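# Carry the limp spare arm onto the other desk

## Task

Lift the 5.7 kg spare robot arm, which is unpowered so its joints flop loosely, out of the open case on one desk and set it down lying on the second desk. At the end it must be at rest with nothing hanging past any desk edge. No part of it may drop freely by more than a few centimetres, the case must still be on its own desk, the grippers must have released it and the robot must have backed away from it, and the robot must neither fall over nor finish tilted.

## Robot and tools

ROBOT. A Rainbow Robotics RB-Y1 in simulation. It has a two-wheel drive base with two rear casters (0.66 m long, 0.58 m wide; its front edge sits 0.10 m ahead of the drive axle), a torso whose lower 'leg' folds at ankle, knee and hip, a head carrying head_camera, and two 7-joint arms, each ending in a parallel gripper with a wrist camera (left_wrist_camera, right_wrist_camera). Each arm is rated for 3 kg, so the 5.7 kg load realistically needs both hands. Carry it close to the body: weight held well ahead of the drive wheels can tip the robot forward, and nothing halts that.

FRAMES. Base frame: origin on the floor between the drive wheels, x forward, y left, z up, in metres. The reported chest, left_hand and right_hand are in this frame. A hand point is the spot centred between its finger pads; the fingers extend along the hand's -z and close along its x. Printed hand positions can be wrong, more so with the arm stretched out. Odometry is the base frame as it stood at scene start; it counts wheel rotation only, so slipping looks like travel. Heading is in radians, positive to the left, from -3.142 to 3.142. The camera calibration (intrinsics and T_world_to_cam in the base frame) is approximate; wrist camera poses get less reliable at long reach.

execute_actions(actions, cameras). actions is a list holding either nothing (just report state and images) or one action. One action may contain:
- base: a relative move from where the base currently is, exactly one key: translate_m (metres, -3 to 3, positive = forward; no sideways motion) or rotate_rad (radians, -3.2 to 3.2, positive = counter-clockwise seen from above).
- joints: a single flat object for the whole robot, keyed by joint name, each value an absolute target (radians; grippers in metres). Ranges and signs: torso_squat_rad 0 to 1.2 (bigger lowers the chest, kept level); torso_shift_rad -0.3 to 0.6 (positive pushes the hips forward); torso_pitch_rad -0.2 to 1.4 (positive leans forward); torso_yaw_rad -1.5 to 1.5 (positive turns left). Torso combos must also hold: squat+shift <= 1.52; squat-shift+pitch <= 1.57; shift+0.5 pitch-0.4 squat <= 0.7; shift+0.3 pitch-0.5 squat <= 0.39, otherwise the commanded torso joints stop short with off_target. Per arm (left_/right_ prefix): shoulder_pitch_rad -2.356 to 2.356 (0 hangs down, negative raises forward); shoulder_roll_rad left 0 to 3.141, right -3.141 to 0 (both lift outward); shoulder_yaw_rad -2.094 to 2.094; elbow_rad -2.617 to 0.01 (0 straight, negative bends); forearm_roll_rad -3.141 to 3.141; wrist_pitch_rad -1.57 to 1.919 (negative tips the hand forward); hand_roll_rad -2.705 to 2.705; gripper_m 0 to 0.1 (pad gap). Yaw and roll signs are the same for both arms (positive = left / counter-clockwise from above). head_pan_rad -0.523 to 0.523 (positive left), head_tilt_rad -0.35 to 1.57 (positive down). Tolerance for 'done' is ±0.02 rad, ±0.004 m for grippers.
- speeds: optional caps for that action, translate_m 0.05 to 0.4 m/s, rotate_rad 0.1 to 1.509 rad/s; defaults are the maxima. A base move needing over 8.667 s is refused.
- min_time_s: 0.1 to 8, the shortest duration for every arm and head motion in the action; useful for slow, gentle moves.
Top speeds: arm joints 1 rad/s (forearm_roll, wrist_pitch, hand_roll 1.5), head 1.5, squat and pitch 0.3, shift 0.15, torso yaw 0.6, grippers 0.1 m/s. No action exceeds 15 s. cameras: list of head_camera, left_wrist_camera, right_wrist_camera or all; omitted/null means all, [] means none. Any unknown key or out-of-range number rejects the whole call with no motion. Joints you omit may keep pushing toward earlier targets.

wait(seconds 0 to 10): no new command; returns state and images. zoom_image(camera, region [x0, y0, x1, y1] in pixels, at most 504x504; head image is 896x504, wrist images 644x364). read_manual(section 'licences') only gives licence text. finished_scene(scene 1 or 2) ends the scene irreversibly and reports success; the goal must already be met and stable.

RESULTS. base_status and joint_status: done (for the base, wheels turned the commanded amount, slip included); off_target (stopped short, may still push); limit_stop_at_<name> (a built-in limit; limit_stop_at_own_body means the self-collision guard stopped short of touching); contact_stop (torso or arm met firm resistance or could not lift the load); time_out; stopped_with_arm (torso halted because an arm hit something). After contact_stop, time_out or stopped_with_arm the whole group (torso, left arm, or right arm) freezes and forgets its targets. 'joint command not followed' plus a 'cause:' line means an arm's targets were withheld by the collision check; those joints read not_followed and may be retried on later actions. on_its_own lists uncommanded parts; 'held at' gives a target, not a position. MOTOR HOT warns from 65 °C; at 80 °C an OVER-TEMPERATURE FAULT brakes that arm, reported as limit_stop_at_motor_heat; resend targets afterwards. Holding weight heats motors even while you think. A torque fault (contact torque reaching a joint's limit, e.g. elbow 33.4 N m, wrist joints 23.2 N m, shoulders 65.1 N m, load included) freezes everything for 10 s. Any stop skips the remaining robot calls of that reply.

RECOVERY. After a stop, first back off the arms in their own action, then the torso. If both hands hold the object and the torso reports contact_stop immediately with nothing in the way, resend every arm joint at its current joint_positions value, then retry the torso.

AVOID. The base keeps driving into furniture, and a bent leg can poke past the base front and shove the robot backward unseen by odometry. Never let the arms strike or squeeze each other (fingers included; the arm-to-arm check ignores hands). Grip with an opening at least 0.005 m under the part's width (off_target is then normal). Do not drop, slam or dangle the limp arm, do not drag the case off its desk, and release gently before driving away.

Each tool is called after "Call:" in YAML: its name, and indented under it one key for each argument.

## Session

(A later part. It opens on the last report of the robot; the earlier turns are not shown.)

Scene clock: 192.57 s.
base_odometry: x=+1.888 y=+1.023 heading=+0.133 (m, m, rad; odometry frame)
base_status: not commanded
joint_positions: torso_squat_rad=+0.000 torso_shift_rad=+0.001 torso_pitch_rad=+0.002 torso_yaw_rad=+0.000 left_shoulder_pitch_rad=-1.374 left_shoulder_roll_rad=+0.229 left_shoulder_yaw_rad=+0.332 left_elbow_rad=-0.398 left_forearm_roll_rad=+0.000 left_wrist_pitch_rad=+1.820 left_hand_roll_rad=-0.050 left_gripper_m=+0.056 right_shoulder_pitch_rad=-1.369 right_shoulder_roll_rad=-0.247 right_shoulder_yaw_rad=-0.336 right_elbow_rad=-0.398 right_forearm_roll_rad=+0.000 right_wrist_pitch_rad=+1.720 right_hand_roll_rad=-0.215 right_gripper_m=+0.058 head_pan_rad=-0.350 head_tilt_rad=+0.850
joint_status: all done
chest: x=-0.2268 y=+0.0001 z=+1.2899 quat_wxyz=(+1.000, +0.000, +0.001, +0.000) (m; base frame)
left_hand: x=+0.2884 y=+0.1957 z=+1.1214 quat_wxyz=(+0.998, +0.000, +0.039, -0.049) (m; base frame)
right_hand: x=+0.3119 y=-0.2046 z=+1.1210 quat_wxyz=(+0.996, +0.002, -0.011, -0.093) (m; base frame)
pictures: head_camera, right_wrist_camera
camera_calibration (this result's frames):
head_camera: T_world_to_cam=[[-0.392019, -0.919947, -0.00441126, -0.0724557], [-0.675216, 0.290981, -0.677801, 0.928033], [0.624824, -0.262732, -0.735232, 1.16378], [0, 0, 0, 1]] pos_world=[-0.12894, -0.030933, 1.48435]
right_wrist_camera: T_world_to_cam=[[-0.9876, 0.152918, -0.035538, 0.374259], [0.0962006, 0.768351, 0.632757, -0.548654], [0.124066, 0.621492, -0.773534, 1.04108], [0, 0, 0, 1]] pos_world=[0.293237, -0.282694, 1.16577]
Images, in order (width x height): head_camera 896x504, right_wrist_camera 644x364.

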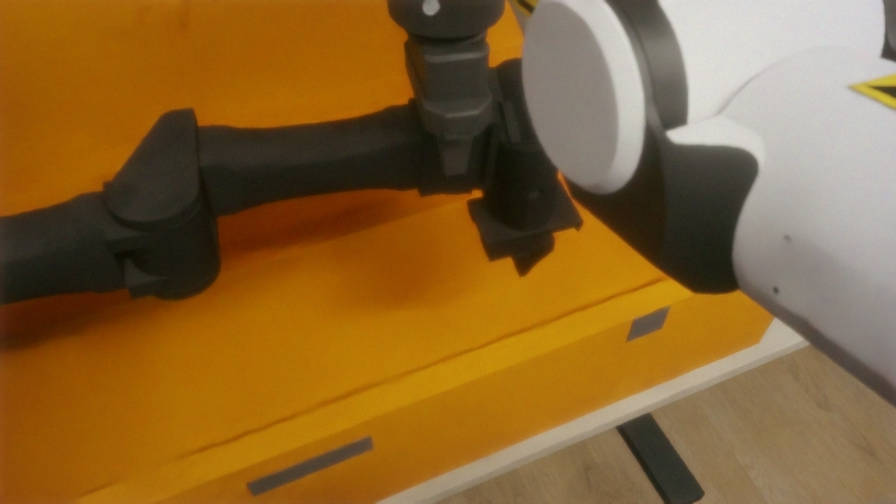

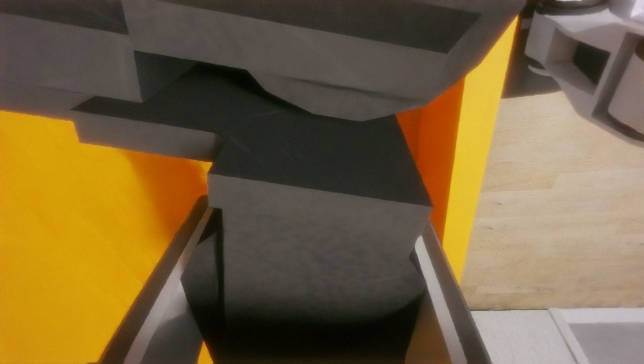

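Call:
execute_actions:
  actions:
    - {"min_time_s":2.5,"joints":{"left_shoulder_pitch_rad":-1.708,"left_shoulder_roll_rad":0.349,"left_shoulder_yaw_rad":0.352,"left_elbow_rad":-0.05,"right_shoulder_pitch_rad":-1.702,"right_shoulder_roll_rad":-0.367,"right_shoulder_yaw_rad":-0.35,"right_elbow_rad":-0.05,"head_pan_rad":0.4,"head_tilt_rad":0.7}}
  cameras: ["head_camera"]

Call:
execute_actions:
  actions:
    - {"base":{"translate_m":-0.6},"speeds":{"translate_m":0.2}}
  cameras: ["head_camera"]

Scene clock: 206.67 s.
base_odometry: x=+1.888 y=+1.023 heading=+0.133 (m, m, rad; odometry frame)
base_status: not commanded
joint_positions: torso_squat_rad=+0.000 torso_shift_rad=+0.001 torso_pitch_rad=+0.002 torso_yaw_rad=+0.000 left_shoulder_pitch_rad=-1.705 left_shoulder_roll_rad=+0.348 left_shoulder_yaw_rad=+0.352 left_elbow_rad=-0.049 left_forearm_roll_rad=+0.000 left_wrist_pitch_rad=+1.820 left_hand_roll_rad=-0.050 left_gripper_m=+0.056 right_shoulder_pitch_rad=-1.699 right_shoulder_roll_rad=-0.364 right_shoulder_yaw_rad=-0.350 right_elbow_rad=-0.048 right_forearm_roll_rad=+0.000 right_wrist_pitch_rad=+1.720 right_hand_roll_rad=-0.215 right_gripper_m=+0.058 head_pan_rad=+0.400 head_tilt_rad=+0.700
joint_status: all done
chest: x=-0.2268 y=+0.0001 z=+1.2899 quat_wxyz=(+1.000, +0.000, +0.001, +0.000) (m; base frame)
left_hand: x=+0.2828 y=+0.1960 z=+1.2181 quat_wxyz=(+0.998, +0.000, +0.038, -0.049) (m; base frame)
right_hand: x=+0.3058 y=-0.2042 z=+1.2174 quat_wxyz=(+0.996, +0.001, -0.011, -0.092) (m; base frame)
pictures: head_camera
camera_calibration (this result's frames):
head_camera: T_world_to_cam=[[0.341376, -0.939827, -0.0137083, 0.0912741], [-0.591885, -0.203617, -0.77988, 1.09719], [0.73016, 0.274346, -0.625779, 1.02219], [0, 0, 0, 1]] pos_world=[-0.128105, 0.0287567, 1.49659]
Images, in order (width x height): head_camera 896x504.

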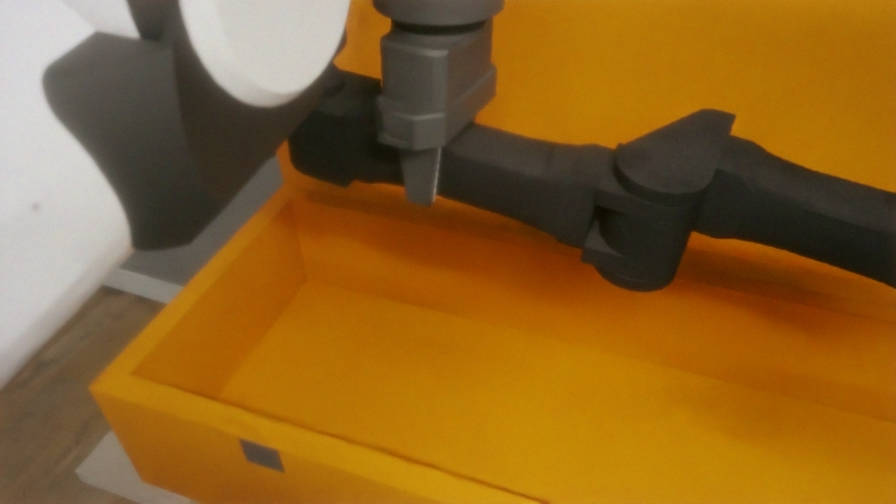

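Scene clock: 210.53 s.
base_odometry: x=+1.293 y=+0.944 heading=+0.132 (m, m, rad; odometry frame)
base_status: done
joint_positions: torso_squat_rad=+0.000 torso_shift_rad=+0.001 torso_pitch_rad=+0.002 torso_yaw_rad=+0.000 left_shoulder_pitch_rad=-1.705 left_shoulder_roll_rad=+0.348 left_shoulder_yaw_rad=+0.352 left_elbow_rad=-0.049 left_forearm_roll_rad=+0.000 left_wrist_pitch_rad=+1.820 left_hand_roll_rad=-0.050 left_gripper_m=+0.056 right_shoulder_pitch_rad=-1.699 right_shoulder_roll_rad=-0.364 right_shoulder_yaw_rad=-0.350 right_elbow_rad=-0.048 right_forearm_roll_rad=+0.000 right_wrist_pitch_rad=+1.720 right_hand_roll_rad=-0.215 right_gripper_m=+0.058 head_pan_rad=+0.400 head_tilt_rad=+0.700
joint_status: not commanded
chest: x=-0.2269 y=+0.0001 z=+1.2899 quat_wxyz=(+1.000, +0.000, +0.001, +0.000) (m; base frame)
left_hand: x=+0.2827 y=+0.1960 z=+1.2182 quat_wxyz=(+0.998, +0.000, +0.038, -0.049) (m; base frame)
right_hand: x=+0.3057 y=-0.2041 z=+1.2175 quat_wxyz=(+0.996, +0.001, -0.011, -0.092) (m; base frame)
pictures: head_camera
camera_calibration (this result's frames):
head_camera: T_world_to_cam=[[0.341385, -0.939825, -0.0136399, 0.0912262], [-0.591721, -0.203618, -0.780003, 1.09733], [0.730289, 0.274352, -0.625627, 1.0221], [0, 0, 0, 1]] pos_world=[-0.12826, 0.028757, 1.49661]
Images, in order (width x height): head_camera 896x504.

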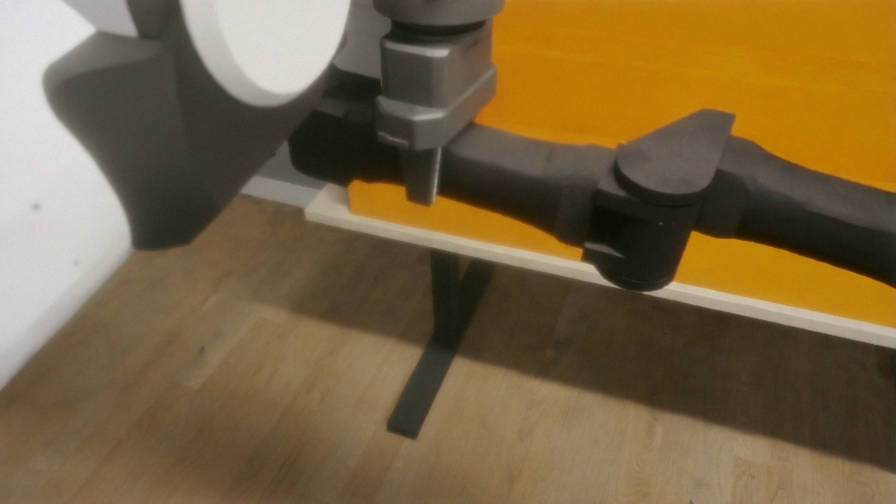

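Call:
execute_actions:
  actions:
    - {"base":{"rotate_rad":-2.97},"speeds":{"rotate_rad":0.6},"joints":{"head_pan_rad":0,"head_tilt_rad":0.25}}
  cameras: ["head_camera"]

Scene clock: 222.67 s.
base_odometry: x=+1.293 y=+0.944 heading=-2.837 (m, m, rad; odometry frame)
base_status: done
joint_positions: torso_squat_rad=+0.000 torso_shift_rad=+0.001 torso_pitch_rad=+0.002 torso_yaw_rad=+0.000 left_shoulder_pitch_rad=-1.705 left_shoulder_roll_rad=+0.348 left_shoulder_yaw_rad=+0.352 left_elbow_rad=-0.049 left_forearm_roll_rad=+0.000 left_wrist_pitch_rad=+1.820 left_hand_roll_rad=-0.050 left_gripper_m=+0.056 right_shoulder_pitch_rad=-1.699 right_shoulder_roll_rad=-0.365 right_shoulder_yaw_rad=-0.350 right_elbow_rad=-0.048 right_forearm_roll_rad=+0.000 right_wrist_pitch_rad=+1.720 right_hand_roll_rad=-0.215 right_gripper_m=+0.058 head_pan_rad=+0.000 head_tilt_rad=+0.250
joint_status: all done
chest: x=-0.2268 y=+0.0001 z=+1.2899 quat_wxyz=(+1.000, +0.000, +0.001, +0.000) (m; base frame)
left_hand: x=+0.2827 y=+0.1960 z=+1.2182 quat_wxyz=(+0.998, +0.000, +0.038, -0.048) (m; base frame)
right_hand: x=+0.3057 y=-0.2042 z=+1.2175 quat_wxyz=(+0.996, +0.001, -0.011, -0.092) (m; base frame)
pictures: head_camera
camera_calibration (this result's frames):
head_camera: T_world_to_cam=[[-0.0407595, -0.998587, -0.0340966, 0.0435403], [-0.223068, 0.0423581, -0.973882, 1.46158], [0.97395, -0.0320891, -0.224479, 0.474236], [0, 0, 0, 1]] pos_world=[-0.134078, -0.00321304, 1.53134]
Images, in order (width x height): head_camera 896x504.

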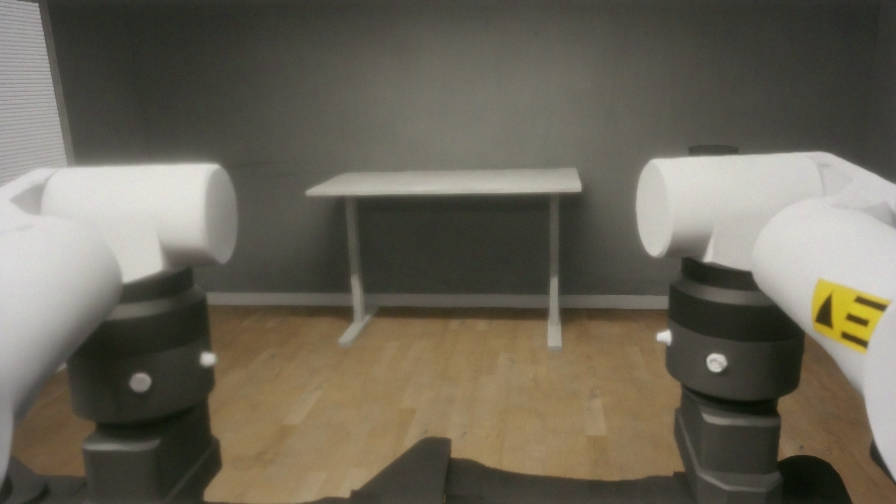

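Call:
execute_actions:
  actions:
    - {"base":{"translate_m":2.8}}
  cameras: []

Call:
execute_actions:
  actions:
    - {"base":{"rotate_rad":-0.17},"joints":{"head_tilt_rad":0.6}}
  cameras: ["head_camera"]

Scene clock: 237.27 s.
base_odometry: x=-1.378 y=+0.105 heading=-2.837 (m, m, rad; odometry frame)
base_status: done
joint_positions: torso_squat_rad=+0.000 torso_shift_rad=+0.001 torso_pitch_rad=+0.002 torso_yaw_rad=+0.000 left_shoulder_pitch_rad=-1.705 left_shoulder_roll_rad=+0.348 left_shoulder_yaw_rad=+0.352 left_elbow_rad=-0.049 left_forearm_roll_rad=+0.000 left_wrist_pitch_rad=+1.819 left_hand_roll_rad=-0.050 left_gripper_m=+0.056 right_shoulder_pitch_rad=-1.699 right_shoulder_roll_rad=-0.365 right_shoulder_yaw_rad=-0.350 right_elbow_rad=-0.048 right_forearm_roll_rad=+0.000 right_wrist_pitch_rad=+1.720 right_hand_roll_rad=-0.215 right_gripper_m=+0.058 head_pan_rad=+0.000 head_tilt_rad=+0.250
joint_status: not commanded
chest: x=-0.2267 y=+0.0001 z=+1.2899 quat_wxyz=(+1.000, +0.000, +0.001, +0.000) (m; base frame)
left_hand: x=+0.2828 y=+0.1960 z=+1.2182 quat_wxyz=(+0.998, +0.000, +0.038, -0.048) (m; base frame)
right_hand: x=+0.3058 y=-0.2042 z=+1.2175 quat_wxyz=(+0.996, +0.001, -0.011, -0.092) (m; base frame)
pictures: none
No camera images: the call's "cameras" was empty. Leave "cameras" out to get every camera's image.

Scene clock: 238.77 s.
base_odometry: x=-1.379 y=+0.105 heading=-3.007 (m, m, rad; odometry frame)
base_status: done
joint_positions: torso_squat_rad=+0.000 torso_shift_rad=+0.001 torso_pitch_rad=+0.002 torso_yaw_rad=+0.000 left_shoulder_pitch_rad=-1.705 left_shoulder_roll_rad=+0.348 left_shoulder_yaw_rad=+0.352 left_elbow_rad=-0.049 left_forearm_roll_rad=+0.000 left_wrist_pitch_rad=+1.820 left_hand_roll_rad=-0.050 left_gripper_m=+0.056 right_shoulder_pitch_rad=-1.699 right_shoulder_roll_rad=-0.365 right_shoulder_yaw_rad=-0.350 right_elbow_rad=-0.048 right_forearm_roll_rad=+0.000 right_wrist_pitch_rad=+1.720 right_hand_roll_rad=-0.215 right_gripper_m=+0.058 head_pan_rad=+0.000 head_tilt_rad=+0.600
joint_status: all done
chest: x=-0.2268 y=+0.0001 z=+1.2899 quat_wxyz=(+1.000, +0.000, +0.001, +0.000) (m; base frame)
left_hand: x=+0.2828 y=+0.1960 z=+1.2182 quat_wxyz=(+0.998, +0.000, +0.038, -0.048) (m; base frame)
right_hand: x=+0.3058 y=-0.2042 z=+1.2175 quat_wxyz=(+0.996, +0.001, -0.011, -0.092) (m; base frame)
pictures: head_camera
camera_calibration (this result's frames):
head_camera: T_world_to_cam=[[-0.0499275, -0.99859, -0.018041, 0.0177499], [-0.543536, 0.0423211, -0.838318, 1.1941], [0.8379, -0.0320492, -0.544882, 0.923736], [0, 0, 0, 1]] pos_world=[-0.124076, -0.0032058, 1.50469]
Images, in order (width x height): head_camera 896x504.

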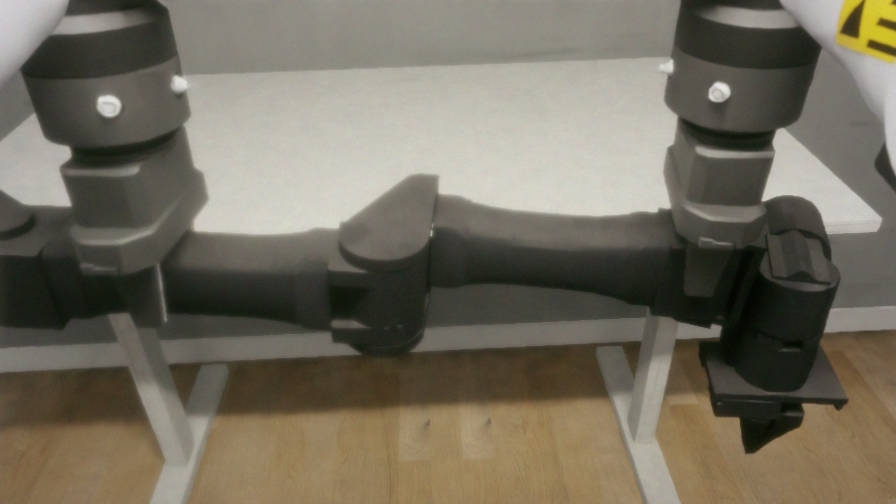

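Call:
execute_actions:
  actions:
    - {"base":{"translate_m":0.25},"speeds":{"translate_m":0.2},"min_time_s":1.2,"joints":{"torso_pitch_rad":-0.2,"left_wrist_pitch_rad":1.91,"right_wrist_pitch_rad":1.81,"head_tilt_rad":0.95,"head_pan_rad":-0.25}}
  cameras: ["head_camera"]

Scene clock: 251.63 s.
base_odometry: x=-1.626 y=+0.071 heading=-3.007 (m, m, rad; odometry frame)
base_status: done
joint_positions: torso_squat_rad=+0.000 torso_shift_rad=+0.001 torso_pitch_rad=-0.198 torso_yaw_rad=+0.000 left_shoulder_pitch_rad=-1.705 left_shoulder_roll_rad=+0.347 left_shoulder_yaw_rad=+0.352 left_elbow_rad=-0.049 left_forearm_roll_rad=+0.000 left_wrist_pitch_rad=+1.910 left_hand_roll_rad=-0.050 left_gripper_m=+0.056 right_shoulder_pitch_rad=-1.700 right_shoulder_roll_rad=-0.364 right_shoulder_yaw_rad=-0.350 right_elbow_rad=-0.048 right_forearm_roll_rad=-0.001 right_wrist_pitch_rad=+1.811 right_hand_roll_rad=-0.215 right_gripper_m=+0.058 head_pan_rad=-0.250 head_tilt_rad=+0.950
joint_status: all done
chest: x=-0.2883 y=+0.0001 z=+1.2839 quat_wxyz=(+0.995, +0.000, -0.099, +0.000) (m; base frame)
left_hand: x=+0.2046 y=+0.1966 z=+1.3133 quat_wxyz=(+0.999, +0.005, -0.017, -0.048) (m; base frame)
right_hand: x=+0.2276 y=-0.2042 z=+1.3151 quat_wxyz=(+0.994, +0.006, -0.066, -0.092) (m; base frame)
pictures: head_camera
camera_calibration (this result's frames):
head_camera: T_world_to_cam=[[-0.292569, -0.954445, -0.0586431, -0.00144302], [-0.628205, 0.238078, -0.740727, 0.963332], [0.720945, -0.179874, -0.669241, 1.15472], [0, 0, 0, 1]] pos_world=[-0.227743, -0.0230208, 1.48627]
Images, in order (width x height): head_camera 896x504.

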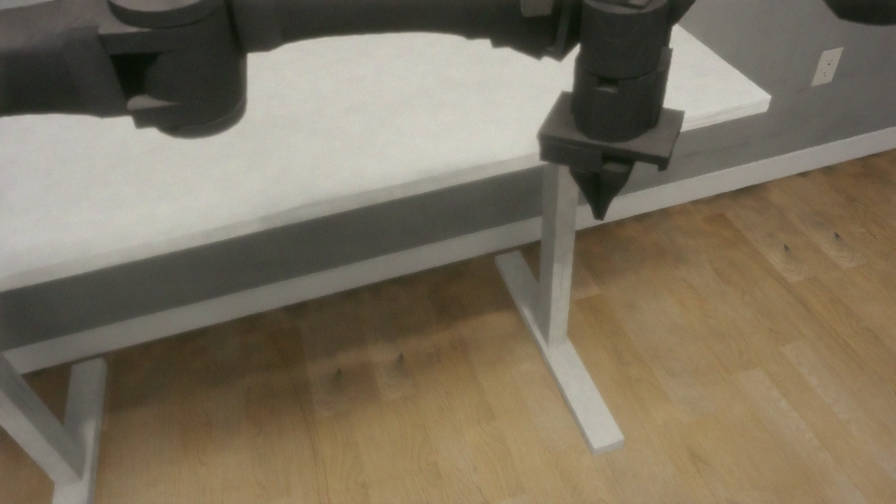

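Call:
execute_actions:
  actions:
    - {"base":{"translate_m":0.42},"speeds":{"translate_m":0.2}}
  cameras: []

Call:
execute_actions:
  actions:
    - {"min_time_s":1.2,"joints":{"torso_pitch_rad":-0.06,"torso_yaw_rad":-0.2,"left_wrist_pitch_rad":1.86,"right_wrist_pitch_rad":1.76,"head_tilt_rad":0.85}}
  cameras: ["head_camera"]

Scene clock: 263.67 s.
base_odometry: x=-2.043 y=+0.015 heading=-3.007 (m, m, rad; odometry frame)
base_status: done
joint_positions: torso_squat_rad=+0.000 torso_shift_rad=+0.001 torso_pitch_rad=-0.198 torso_yaw_rad=+0.000 left_shoulder_pitch_rad=-1.705 left_shoulder_roll_rad=+0.347 left_shoulder_yaw_rad=+0.352 left_elbow_rad=-0.049 left_forearm_roll_rad=+0.000 left_wrist_pitch_rad=+1.910 left_hand_roll_rad=-0.050 left_gripper_m=+0.056 right_shoulder_pitch_rad=-1.700 right_shoulder_roll_rad=-0.364 right_shoulder_yaw_rad=-0.350 right_elbow_rad=-0.048 right_forearm_roll_rad=-0.001 right_wrist_pitch_rad=+1.811 right_hand_roll_rad=-0.215 right_gripper_m=+0.058 head_pan_rad=-0.250 head_tilt_rad=+0.950
joint_status: not commanded
chest: x=-0.2884 y=+0.0001 z=+1.2839 quat_wxyz=(+0.995, +0.000, -0.099, +0.000) (m; base frame)
left_hand: x=+0.2046 y=+0.1966 z=+1.3133 quat_wxyz=(+0.999, +0.005, -0.017, -0.048) (m; base frame)
right_hand: x=+0.2276 y=-0.2042 z=+1.3152 quat_wxyz=(+0.994, +0.006, -0.066, -0.092) (m; base frame)
pictures: none
No camera images: the call's "cameras" was empty. Leave "cameras" out to get every camera's image.

Scene clock: 265.17 s.
base_odometry: x=-2.043 y=+0.015 heading=-3.007 (m, m, rad; odometry frame)
base_status: not commanded
joint_positions: torso_squat_rad=+0.000 torso_shift_rad=+0.001 torso_pitch_rad=-0.058 torso_yaw_rad=-0.200 left_shoulder_pitch_rad=-1.705 left_shoulder_roll_rad=+0.347 left_shoulder_yaw_rad=+0.352 left_elbow_rad=-0.049 left_forearm_roll_rad=+0.000 left_wrist_pitch_rad=+1.859 left_hand_roll_rad=-0.050 left_gripper_m=+0.056 right_shoulder_pitch_rad=-1.699 right_shoulder_roll_rad=-0.365 right_shoulder_yaw_rad=-0.350 right_elbow_rad=-0.048 right_forearm_roll_rad=+0.000 right_wrist_pitch_rad=+1.760 right_hand_roll_rad=-0.215 right_gripper_m=+0.058 head_pan_rad=-0.250 head_tilt_rad=+0.850
joint_status: all done
chest: x=-0.2454 y=+0.0000 z=+1.2894 quat_wxyz=(+0.995, +0.003, -0.029, -0.100) (m; base frame)
left_hand: x=+0.2873 y=+0.0926 z=+1.2505 quat_wxyz=(+0.989, +0.010, +0.028, -0.148) (m; base frame)
right_hand: x=+0.2304 y=-0.3043 z=+1.2455 quat_wxyz=(+0.981, +0.006, -0.021, -0.191) (m; base frame)
pictures: head_camera
camera_calibration (this result's frames):
head_camera: T_world_to_cam=[[-0.480799, -0.876193, -0.0334366, -0.0663237], [-0.600944, 0.357049, -0.71511, 0.982034], [0.638513, -0.323731, -0.698212, 1.13012], [0, 0, 0, 1]] pos_world=[-0.163339, -0.0428913, 1.48911]
Images, in order (width x height): head_camera 896x504.

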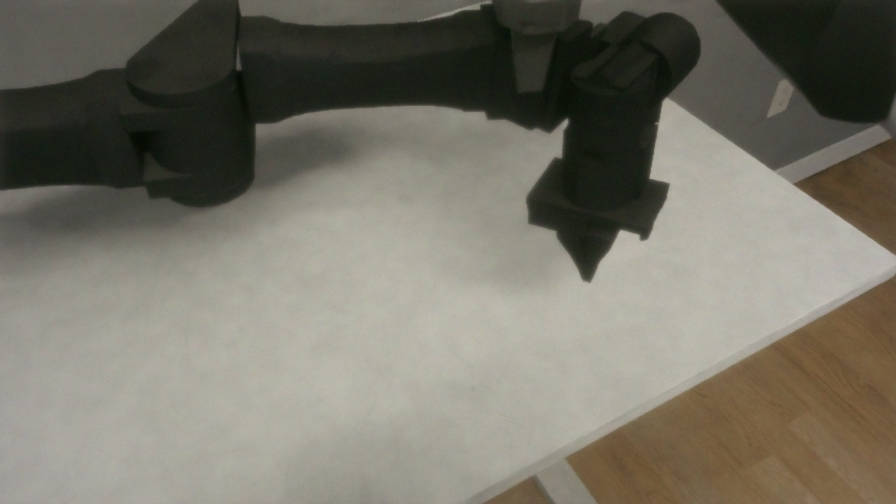

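Call:
execute_actions:
  actions:
    - {"min_time_s":1.0,"base":{"translate_m":0.03},"joints":{"torso_pitch_rad":0.0,"left_wrist_pitch_rad":1.82,"right_wrist_pitch_rad":1.72}}
  cameras: ["head_camera"]

Call:
execute_actions:
  actions:
    - {"joints":{"torso_squat_rad":0.2}}
  cameras: ["head_camera"]

Scene clock: 273.97 s.
base_odometry: x=-2.072 y=+0.011 heading=-3.007 (m, m, rad; odometry frame)
base_status: done
joint_positions: torso_squat_rad=+0.000 torso_shift_rad=+0.001 torso_pitch_rad=+0.002 torso_yaw_rad=-0.200 left_shoulder_pitch_rad=-1.705 left_shoulder_roll_rad=+0.348 left_shoulder_yaw_rad=+0.352 left_elbow_rad=-0.049 left_forearm_roll_rad=+0.000 left_wrist_pitch_rad=+1.819 left_hand_roll_rad=-0.050 left_gripper_m=+0.056 right_shoulder_pitch_rad=-1.699 right_shoulder_roll_rad=-0.365 right_shoulder_yaw_rad=-0.350 right_elbow_rad=-0.048 right_forearm_roll_rad=+0.000 right_wrist_pitch_rad=+1.720 right_hand_roll_rad=-0.215 right_gripper_m=+0.058 head_pan_rad=-0.250 head_tilt_rad=+0.850
joint_status: all done
chest: x=-0.2267 y=+0.0000 z=+1.2899 quat_wxyz=(+0.995, +0.000, +0.001, -0.100) (m; base frame)
left_hand: x=+0.3116 y=+0.0906 z=+1.2181 quat_wxyz=(+0.988, +0.004, +0.038, -0.148) (m; base frame)
right_hand: x=+0.2547 y=-0.3060 z=+1.2175 quat_wxyz=(+0.981, +0.001, -0.011, -0.191) (m; base frame)
pictures: head_camera
camera_calibration (this result's frames):
head_camera: T_world_to_cam=[[-0.481917, -0.876206, -0.00444946, -0.0949708], [-0.642884, 0.35703, -0.677665, 0.935822], [0.595362, -0.323717, -0.735358, 1.15669], [0, 0, 0, 1]] pos_world=[-0.132795, -0.0428885, 1.48433]
Images, in order (width x height): head_camera 896x504.

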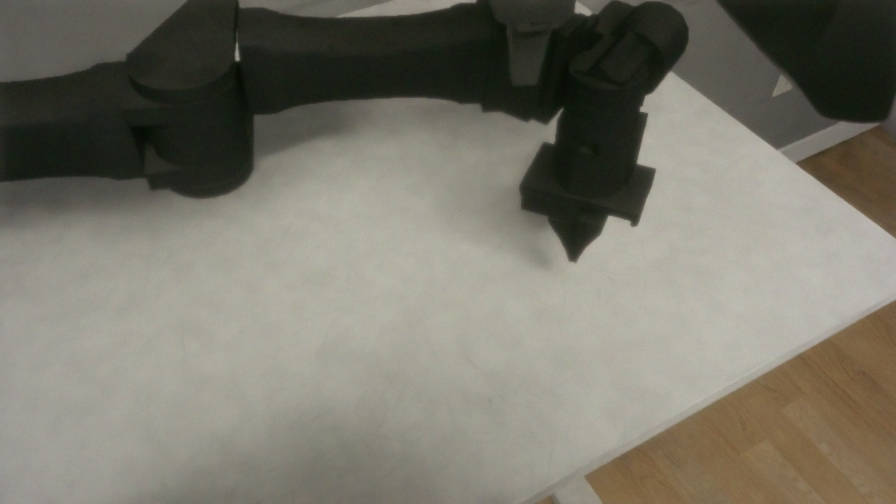

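Scene clock: 275.40 s.
base_odometry: x=-2.072 y=+0.011 heading=-3.007 (m, m, rad; odometry frame)
base_status: not commanded
joint_positions: torso_squat_rad=+0.200 torso_shift_rad=+0.001 torso_pitch_rad=+0.002 torso_yaw_rad=-0.200 left_shoulder_pitch_rad=-1.705 left_shoulder_roll_rad=+0.348 left_shoulder_yaw_rad=+0.352 left_elbow_rad=-0.049 left_forearm_roll_rad=+0.000 left_wrist_pitch_rad=+1.819 left_hand_roll_rad=-0.050 left_gripper_m=+0.056 right_shoulder_pitch_rad=-1.699 right_shoulder_roll_rad=-0.365 right_shoulder_yaw_rad=-0.350 right_elbow_rad=-0.048 right_forearm_roll_rad=+0.000 right_wrist_pitch_rad=+1.720 right_hand_roll_rad=-0.215 right_gripper_m=+0.058 head_pan_rad=-0.250 head_tilt_rad=+0.850
joint_status: all done
chest: x=-0.2270 y=+0.0000 z=+1.2760 quat_wxyz=(+0.995, +0.000, +0.001, -0.100) (m; base frame)
left_hand: x=+0.3114 y=+0.0906 z=+1.2044 quat_wxyz=(+0.988, +0.004, +0.038, -0.148) (m; base frame)
right_hand: x=+0.2545 y=-0.3060 z=+1.2038 quat_wxyz=(+0.981, +0.001, -0.011, -0.191) (m; base frame)
pictures: head_camera
camera_calibration (this result's frames):
head_camera: T_world_to_cam=[[-0.481915, -0.876206, -0.00465096, -0.0949011], [-0.6426, 0.35703, -0.677934, 0.92663], [0.59567, -0.323718, -0.735108, 1.14636], [0, 0, 0, 1]] pos_world=[-0.133134, -0.0428906, 1.47045]
Images, in order (width x height): head_camera 896x504.

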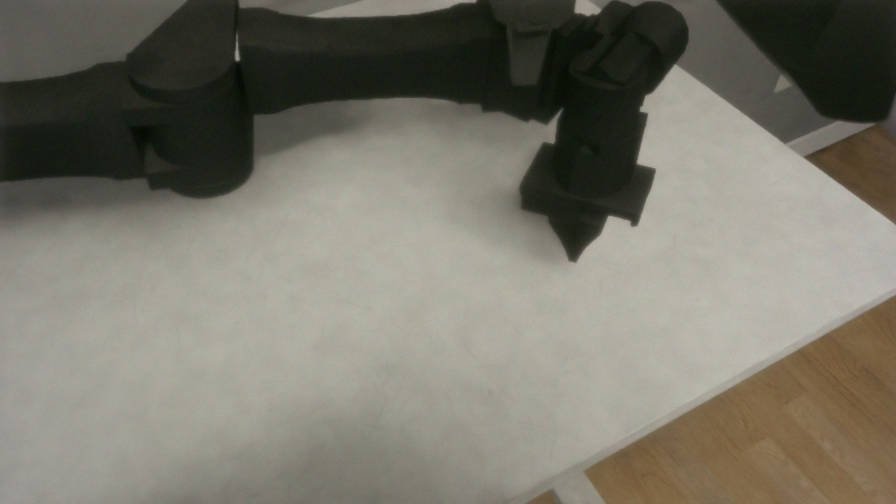

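Nearly touching. Lower slightly while sweeping.

Call:
execute_actions:
  actions:
    - {"joints":{"torso_squat_rad":0.25,"torso_yaw_rad":-0.15}}
  cameras: ["head_camera"]

Call:
execute_actions:
  actions:
    - {"joints":{"torso_squat_rad":0.29,"torso_yaw_rad":-0.09}}
  cameras: ["head_camera"]

Scene clock: 281.63 s.
base_odometry: x=-2.072 y=+0.011 heading=-3.007 (m, m, rad; odometry frame)
base_status: not commanded
joint_positions: torso_squat_rad=+0.250 torso_shift_rad=+0.001 torso_pitch_rad=+0.002 torso_yaw_rad=-0.150 left_shoulder_pitch_rad=-1.705 left_shoulder_roll_rad=+0.348 left_shoulder_yaw_rad=+0.352 left_elbow_rad=-0.049 left_forearm_roll_rad=+0.000 left_wrist_pitch_rad=+1.819 left_hand_roll_rad=-0.050 left_gripper_m=+0.056 right_shoulder_pitch_rad=-1.699 right_shoulder_roll_rad=-0.365 right_shoulder_yaw_rad=-0.350 right_elbow_rad=-0.048 right_forearm_roll_rad=+0.000 right_wrist_pitch_rad=+1.720 right_hand_roll_rad=-0.215 right_gripper_m=+0.058 head_pan_rad=-0.250 head_tilt_rad=+0.850
joint_status: all done
chest: x=-0.2269 y=+0.0000 z=+1.2682 quat_wxyz=(+0.997, +0.000, +0.001, -0.075) (m; base frame)
left_hand: x=+0.3062 y=+0.1175 z=+1.1966 quat_wxyz=(+0.992, +0.003, +0.038, -0.123) (m; base frame)
right_hand: x=+0.2692 y=-0.2816 z=+1.1961 quat_wxyz=(+0.986, +0.001, -0.011, -0.167) (m; base frame)
pictures: head_camera
camera_calibration (this result's frames):
head_camera: T_world_to_cam=[[-0.437489, -0.899212, -0.00462344, -0.0848212], [-0.659656, 0.324425, -0.67794, 0.917461], [0.611112, -0.293542, -0.735102, 1.14414], [0, 0, 0, 1]] pos_world=[-0.131097, -0.0380669, 1.46265]
Images, in order (width x height): head_camera 896x504.

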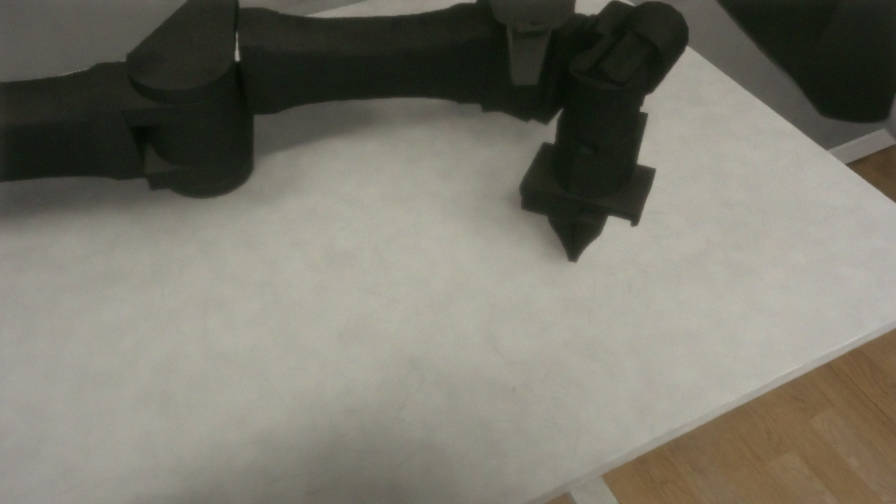

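Scene clock: 282.43 s.
base_odometry: x=-2.072 y=+0.011 heading=-3.007 (m, m, rad; odometry frame)
base_status: not commanded
joint_positions: torso_squat_rad=+0.290 torso_shift_rad=+0.001 torso_pitch_rad=+0.002 torso_yaw_rad=-0.090 left_shoulder_pitch_rad=-1.705 left_shoulder_roll_rad=+0.348 left_shoulder_yaw_rad=+0.352 left_elbow_rad=-0.049 left_forearm_roll_rad=+0.000 left_wrist_pitch_rad=+1.819 left_hand_roll_rad=-0.050 left_gripper_m=+0.056 right_shoulder_pitch_rad=-1.699 right_shoulder_roll_rad=-0.365 right_shoulder_yaw_rad=-0.350 right_elbow_rad=-0.048 right_forearm_roll_rad=+0.000 right_wrist_pitch_rad=+1.720 right_hand_roll_rad=-0.215 right_gripper_m=+0.058 head_pan_rad=-0.250 head_tilt_rad=+0.850
joint_status: all done
chest: x=-0.2269 y=+0.0001 z=+1.2607 quat_wxyz=(+0.999, +0.000, +0.001, -0.045) (m; base frame)
left_hand: x=+0.2982 y=+0.1494 z=+1.1892 quat_wxyz=(+0.995, +0.002, +0.038, -0.093) (m; base frame)
right_hand: x=+0.2852 y=-0.2511 z=+1.1886 quat_wxyz=(+0.990, +0.001, -0.011, -0.137) (m; base frame)
pictures: head_camera
camera_calibration (this result's frames):
head_camera: T_world_to_cam=[[-0.382746, -0.923842, -0.00458694, -0.0724024], [-0.67793, 0.284231, -0.677955, 0.908255], [0.627627, -0.256375, -0.735089, 1.1424], [0, 0, 0, 1]] pos_world=[-0.12898, -0.0321598, 1.45519]
Images, in order (width x height): head_camera 896x504.

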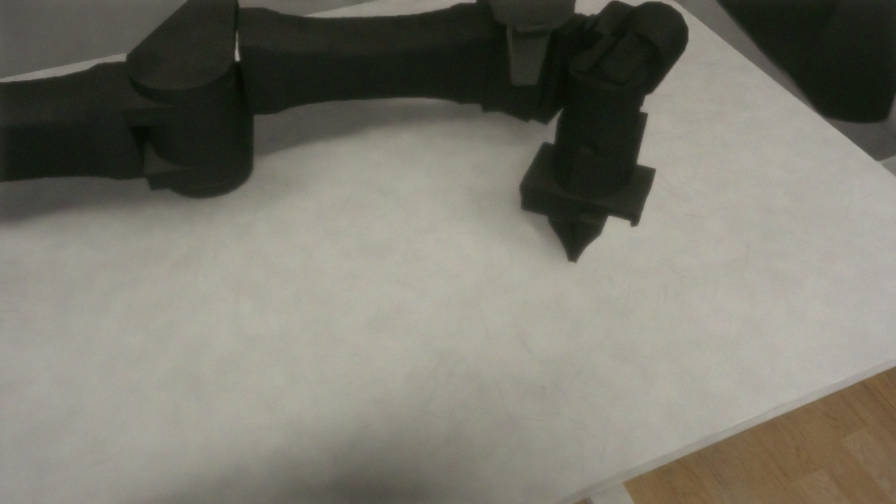

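Not touching yet. Step down without yaw.

Call:
execute_actions:
  actions:
    - {"joints":{"torso_squat_rad":0.32,"torso_yaw_rad":-0.07}}
  cameras: []

Call:
execute_actions:
  actions:
    - {"joints":{"torso_squat_rad":0.35,"torso_yaw_rad":-0.04}}
  cameras: ["head_camera"]

Scene clock: 286.73 s.
base_odometry: x=-2.072 y=+0.011 heading=-3.007 (m, m, rad; odometry frame)
base_status: not commanded
joint_positions: torso_squat_rad=+0.320 torso_shift_rad=+0.001 torso_pitch_rad=+0.002 torso_yaw_rad=-0.070 left_shoulder_pitch_rad=-1.705 left_shoulder_roll_rad=+0.348 left_shoulder_yaw_rad=+0.352 left_elbow_rad=-0.049 left_forearm_roll_rad=+0.000 left_wrist_pitch_rad=+1.819 left_hand_roll_rad=-0.050 left_gripper_m=+0.056 right_shoulder_pitch_rad=-1.699 right_shoulder_roll_rad=-0.365 right_shoulder_yaw_rad=-0.350 right_elbow_rad=-0.048 right_forearm_roll_rad=+0.000 right_wrist_pitch_rad=+1.720 right_hand_roll_rad=-0.215 right_gripper_m=+0.058 head_pan_rad=-0.250 head_tilt_rad=+0.850
joint_status: all done
chest: x=-0.2270 y=+0.0001 z=+1.2544 quat_wxyz=(+0.999, +0.000, +0.001, -0.035) (m; base frame)
left_hand: x=+0.2951 y=+0.1598 z=+1.1829 quat_wxyz=(+0.996, +0.001, +0.038, -0.083) (m; base frame)
right_hand: x=+0.2901 y=-0.2409 z=+1.1823 quat_wxyz=(+0.992, +0.001, -0.011, -0.127) (m; base frame)
pictures: none
No camera images: the call's "cameras" was empty. Leave "cameras" out to get every camera's image.

Scene clock: 287.47 s.
base_odometry: x=-2.072 y=+0.011 heading=-3.007 (m, m, rad; odometry frame)
base_status: not commanded
joint_positions: torso_squat_rad=+0.350 torso_shift_rad=+0.001 torso_pitch_rad=+0.002 torso_yaw_rad=-0.040 left_shoulder_pitch_rad=-1.705 left_shoulder_roll_rad=+0.348 left_shoulder_yaw_rad=+0.352 left_elbow_rad=-0.049 left_forearm_roll_rad=+0.000 left_wrist_pitch_rad=+1.819 left_hand_roll_rad=-0.050 left_gripper_m=+0.056 right_shoulder_pitch_rad=-1.700 right_shoulder_roll_rad=-0.365 right_shoulder_yaw_rad=-0.350 right_elbow_rad=-0.048 right_forearm_roll_rad=+0.000 right_wrist_pitch_rad=+1.720 right_hand_roll_rad=-0.215 right_gripper_m=+0.058 head_pan_rad=-0.250 head_tilt_rad=+0.850
joint_status: all done
chest: x=-0.2270 y=+0.0002 z=+1.2475 quat_wxyz=(+1.000, +0.000, +0.001, -0.020) (m; base frame)
left_hand: x=+0.2900 y=+0.1755 z=+1.1760 quat_wxyz=(+0.997, +0.001, +0.038, -0.068) (m; base frame)
right_hand: x=+0.2972 y=-0.2252 z=+1.1757 quat_wxyz=(+0.994, +0.002, -0.012, -0.112) (m; base frame)
pictures: head_camera
camera_calibration (this result's frames):
head_camera: T_world_to_cam=[[-0.33614, -0.941801, -0.0046391, -0.0618163], [-0.691194, 0.250035, -0.678036, 0.89634], [0.639735, -0.224708, -0.735014, 1.13539], [0, 0, 0, 1]] pos_world=[-0.127585, -0.0272025, 1.44199]
Images, in order (width x height): head_camera 896x504.

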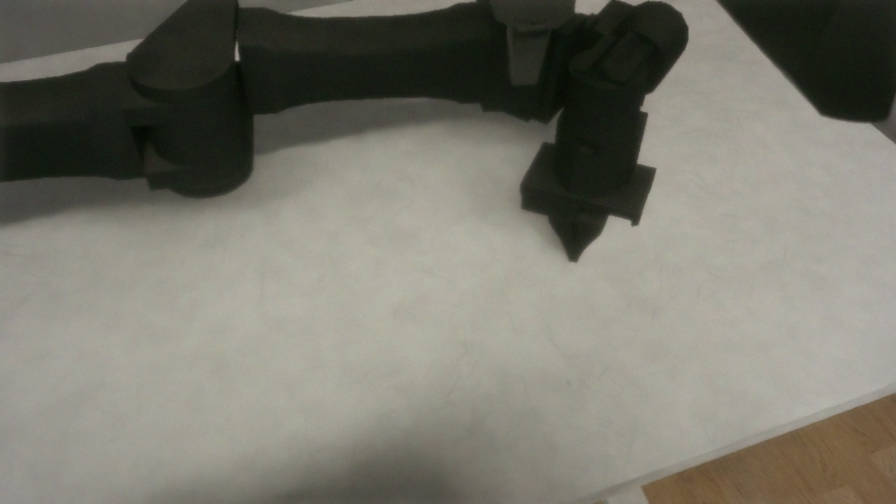

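Just touching.

Call:
execute_actions:
  actions:
    - {"joints":{"torso_squat_rad":0.375,"torso_yaw_rad":0.03}}
  cameras: ["head_camera"]

Call:
execute_actions:
  actions:
    - {"joints":{"torso_squat_rad":0.42,"torso_yaw_rad":0.09}}
  cameras: ["head_camera"]

Scene clock: 294.87 s.
base_odometry: x=-2.072 y=+0.011 heading=-3.007 (m, m, rad; odometry frame)
base_status: not commanded
joint_positions: torso_squat_rad=+0.375 torso_shift_rad=+0.001 torso_pitch_rad=+0.001 torso_yaw_rad=+0.030 left_shoulder_pitch_rad=-1.705 left_shoulder_roll_rad=+0.348 left_shoulder_yaw_rad=+0.352 left_elbow_rad=-0.049 left_forearm_roll_rad=+0.000 left_wrist_pitch_rad=+1.819 left_hand_roll_rad=-0.050 left_gripper_m=+0.056 right_shoulder_pitch_rad=-1.701 right_shoulder_roll_rad=-0.365 right_shoulder_yaw_rad=-0.350 right_elbow_rad=-0.049 right_forearm_roll_rad=+0.000 right_wrist_pitch_rad=+1.720 right_hand_roll_rad=-0.215 right_gripper_m=+0.058 head_pan_rad=-0.250 head_tilt_rad=+0.850
joint_status: all done
chest: x=-0.2272 y=+0.0004 z=+1.2413 quat_wxyz=(+1.000, +0.000, +0.001, +0.015) (m; base frame)
left_hand: x=+0.2762 y=+0.2116 z=+1.1698 quat_wxyz=(+0.999, -0.001, +0.038, -0.033) (m; base frame)
right_hand: x=+0.3119 y=-0.1876 z=+1.1710 quat_wxyz=(+0.997, +0.002, -0.013, -0.077) (m; base frame)
pictures: head_camera
camera_calibration (this result's frames):
head_camera: T_world_to_cam=[[-0.269327, -0.963038, -0.00445907, -0.0467352], [-0.70673, 0.200788, -0.678393, 0.88885], [0.654214, -0.179559, -0.734685, 1.13389], [0, 0, 0, 1]] pos_world=[-0.126215, -0.0198791, 1.43583]
Images, in order (width x height): head_camera 896x504.

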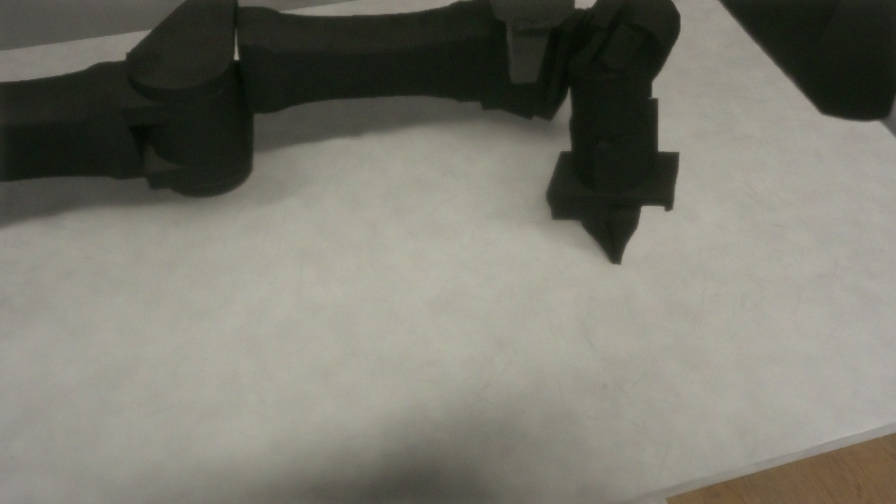

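Scene clock: 295.70 s.
base_odometry: x=-2.072 y=+0.011 heading=-3.007 (m, m, rad; odometry frame)
base_status: not commanded
joint_positions: torso_squat_rad=+0.420 torso_shift_rad=+0.001 torso_pitch_rad=+0.001 torso_yaw_rad=+0.090 left_shoulder_pitch_rad=-1.705 left_shoulder_roll_rad=+0.348 left_shoulder_yaw_rad=+0.352 left_elbow_rad=-0.049 left_forearm_roll_rad=+0.000 left_wrist_pitch_rad=+1.819 left_hand_roll_rad=-0.050 left_gripper_m=+0.056 right_shoulder_pitch_rad=-1.701 right_shoulder_roll_rad=-0.365 right_shoulder_yaw_rad=-0.350 right_elbow_rad=-0.049 right_forearm_roll_rad=+0.000 right_wrist_pitch_rad=+1.720 right_hand_roll_rad=-0.215 right_gripper_m=+0.058 head_pan_rad=-0.250 head_tilt_rad=+0.850
joint_status: all done
chest: x=-0.2272 y=+0.0003 z=+1.2291 quat_wxyz=(+0.999, +0.000, +0.001, +0.045) (m; base frame)
left_hand: x=+0.2627 y=+0.2413 z=+1.1576 quat_wxyz=(+0.999, -0.002, +0.038, -0.003) (m; base frame)
right_hand: x=+0.3221 y=-0.1551 z=+1.1582 quat_wxyz=(+0.999, +0.002, -0.012, -0.048) (m; base frame)
pictures: head_camera
camera_calibration (this result's frames):
head_camera: T_world_to_cam=[[-0.211131, -0.977447, -0.00457617, -0.0334724], [-0.717619, 0.158183, -0.678234, 0.877994], [0.663661, -0.139912, -0.734832, 1.12719], [0, 0, 0, 1]] pos_world=[-0.125072, -0.0138939, 1.42363]
Images, in order (width x height): head_camera 896x504.

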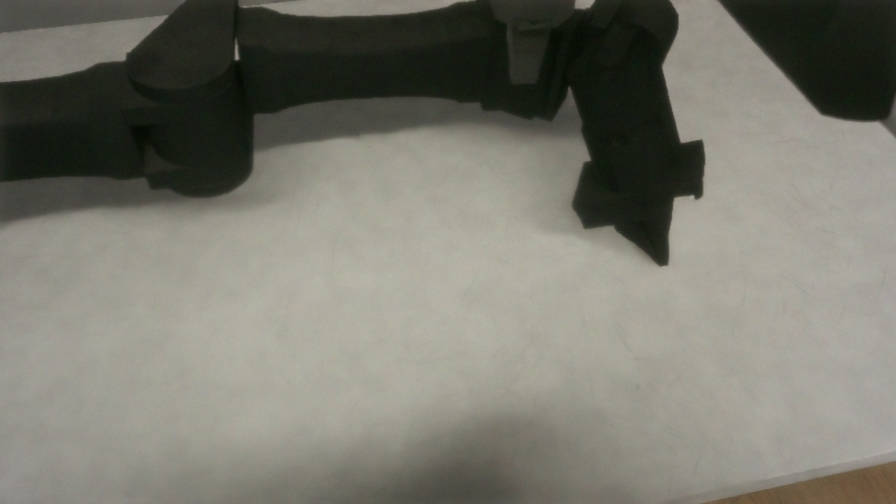

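Call:
execute_actions:
  actions:
    - {"joints":{"torso_squat_rad":0.5,"torso_yaw_rad":0.17}}
  cameras: []

Call:
execute_actions:
  actions:
    - {"joints":{"torso_squat_rad":0.58,"torso_yaw_rad":0.22}}
  cameras: ["head_camera"]

Call:
execute_actions:
  actions:
    - {"joints":{"torso_squat_rad":0.65,"head_pan_rad":0.35,"head_tilt_rad":0.7}}
  cameras: ["head_camera"]

Scene clock: 301.93 s.
base_odometry: x=-2.072 y=+0.011 heading=-3.007 (m, m, rad; odometry frame)
base_status: not commanded
joint_positions: torso_squat_rad=+0.500 torso_shift_rad=+0.001 torso_pitch_rad=+0.001 torso_yaw_rad=+0.170 left_shoulder_pitch_rad=-1.705 left_shoulder_roll_rad=+0.348 left_shoulder_yaw_rad=+0.352 left_elbow_rad=-0.049 left_forearm_roll_rad=+0.000 left_wrist_pitch_rad=+1.819 left_hand_roll_rad=-0.050 left_gripper_m=+0.056 right_shoulder_pitch_rad=-1.700 right_shoulder_roll_rad=-0.365 right_shoulder_yaw_rad=-0.350 right_elbow_rad=-0.048 right_forearm_roll_rad=+0.000 right_wrist_pitch_rad=+1.720 right_hand_roll_rad=-0.215 right_gripper_m=+0.058 head_pan_rad=-0.250 head_tilt_rad=+0.850
joint_status: all done
chest: x=-0.2271 y=+0.0003 z=+1.2043 quat_wxyz=(+0.996, +0.000, +0.001, +0.085) (m; base frame)
left_hand: x=+0.2420 y=+0.2796 z=+1.1328 quat_wxyz=(+0.999, -0.003, +0.038, +0.037) (m; base frame)
right_hand: x=+0.3326 y=-0.1109 z=+1.1326 quat_wxyz=(+1.000, +0.003, -0.011, -0.008) (m; base frame)
pictures: none
No camera images: the call's "cameras" was empty. Leave "cameras" out to get every camera's image.

Scene clock: 303.00 s.
base_odometry: x=-2.072 y=+0.011 heading=-3.007 (m, m, rad; odometry frame)
base_status: not commanded
joint_positions: torso_squat_rad=+0.580 torso_shift_rad=+0.001 torso_pitch_rad=+0.001 torso_yaw_rad=+0.220 left_shoulder_pitch_rad=-1.705 left_shoulder_roll_rad=+0.348 left_shoulder_yaw_rad=+0.352 left_elbow_rad=-0.049 left_forearm_roll_rad=+0.000 left_wrist_pitch_rad=+1.819 left_hand_roll_rad=-0.050 left_gripper_m=+0.056 right_shoulder_pitch_rad=-1.700 right_shoulder_roll_rad=-0.365 right_shoulder_yaw_rad=-0.350 right_elbow_rad=-0.048 right_forearm_roll_rad=+0.000 right_wrist_pitch_rad=+1.720 right_hand_roll_rad=-0.215 right_gripper_m=+0.058 head_pan_rad=-0.250 head_tilt_rad=+0.850
joint_status: all done
chest: x=-0.2272 y=+0.0003 z=+1.1755 quat_wxyz=(+0.994, +0.000, +0.001, +0.110) (m; base frame)
left_hand: x=+0.2274 y=+0.3027 z=+1.1040 quat_wxyz=(+0.997, -0.004, +0.038, +0.061) (m; base frame)
right_hand: x=+0.3374 y=-0.0828 z=+1.1038 quat_wxyz=(+1.000, +0.003, -0.011, +0.017) (m; base frame)
pictures: head_camera
camera_calibration (this result's frames):
head_camera: T_world_to_cam=[[-0.082747, -0.996559, -0.00471605, -0.00439608], [-0.732148, 0.0640014, -0.678132, 0.838235], [0.676101, -0.0526606, -0.734925, 1.09068], [0, 0, 0, 1]] pos_world=[-0.124064, -0.000593116, 1.36998]
Images, in order (width x height): head_camera 896x504.

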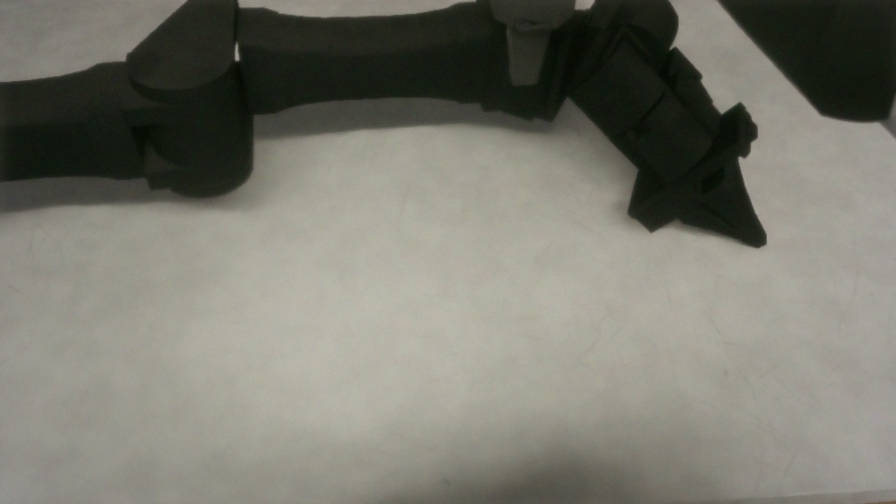

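Scene clock: 304.07 s.
base_odometry: x=-2.072 y=+0.011 heading=-3.007 (m, m, rad; odometry frame)
base_status: not commanded
joint_positions: torso_squat_rad=+0.650 torso_shift_rad=+0.001 torso_pitch_rad=+0.001 torso_yaw_rad=+0.220 left_shoulder_pitch_rad=-1.705 left_shoulder_roll_rad=+0.348 left_shoulder_yaw_rad=+0.352 left_elbow_rad=-0.049 left_forearm_roll_rad=+0.000 left_wrist_pitch_rad=+1.819 left_hand_roll_rad=-0.050 left_gripper_m=+0.056 right_shoulder_pitch_rad=-1.701 right_shoulder_roll_rad=-0.365 right_shoulder_yaw_rad=-0.350 right_elbow_rad=-0.049 right_forearm_roll_rad=+0.000 right_wrist_pitch_rad=+1.720 right_hand_roll_rad=-0.215 right_gripper_m=+0.058 head_pan_rad=+0.350 head_tilt_rad=+0.700
joint_status: all done
chest: x=-0.2273 y=+0.0003 z=+1.1472 quat_wxyz=(+0.994, +0.000, +0.001, +0.110) (m; base frame)
left_hand: x=+0.2273 y=+0.3027 z=+1.0758 quat_wxyz=(+0.997, -0.004, +0.038, +0.061) (m; base frame)
right_hand: x=+0.3374 y=-0.0826 z=+1.0763 quat_wxyz=(+1.000, +0.003, -0.012, +0.017) (m; base frame)
pictures: head_camera
camera_calibration (this result's frames):
head_camera: T_world_to_cam=[[0.495472, -0.868523, -0.0132394, 0.125177], [-0.548262, -0.300876, -0.78031, 0.99628], [0.673733, 0.39388, -0.625253, 0.919491], [0, 0, 0, 1]] pos_world=[-0.135292, 0.0463062, 1.35398]
Images, in order (width x height): head_camera 896x504.

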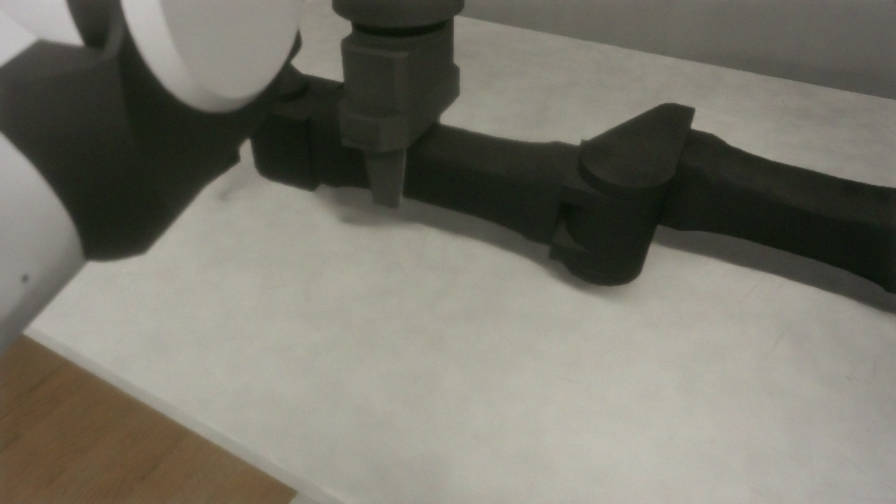

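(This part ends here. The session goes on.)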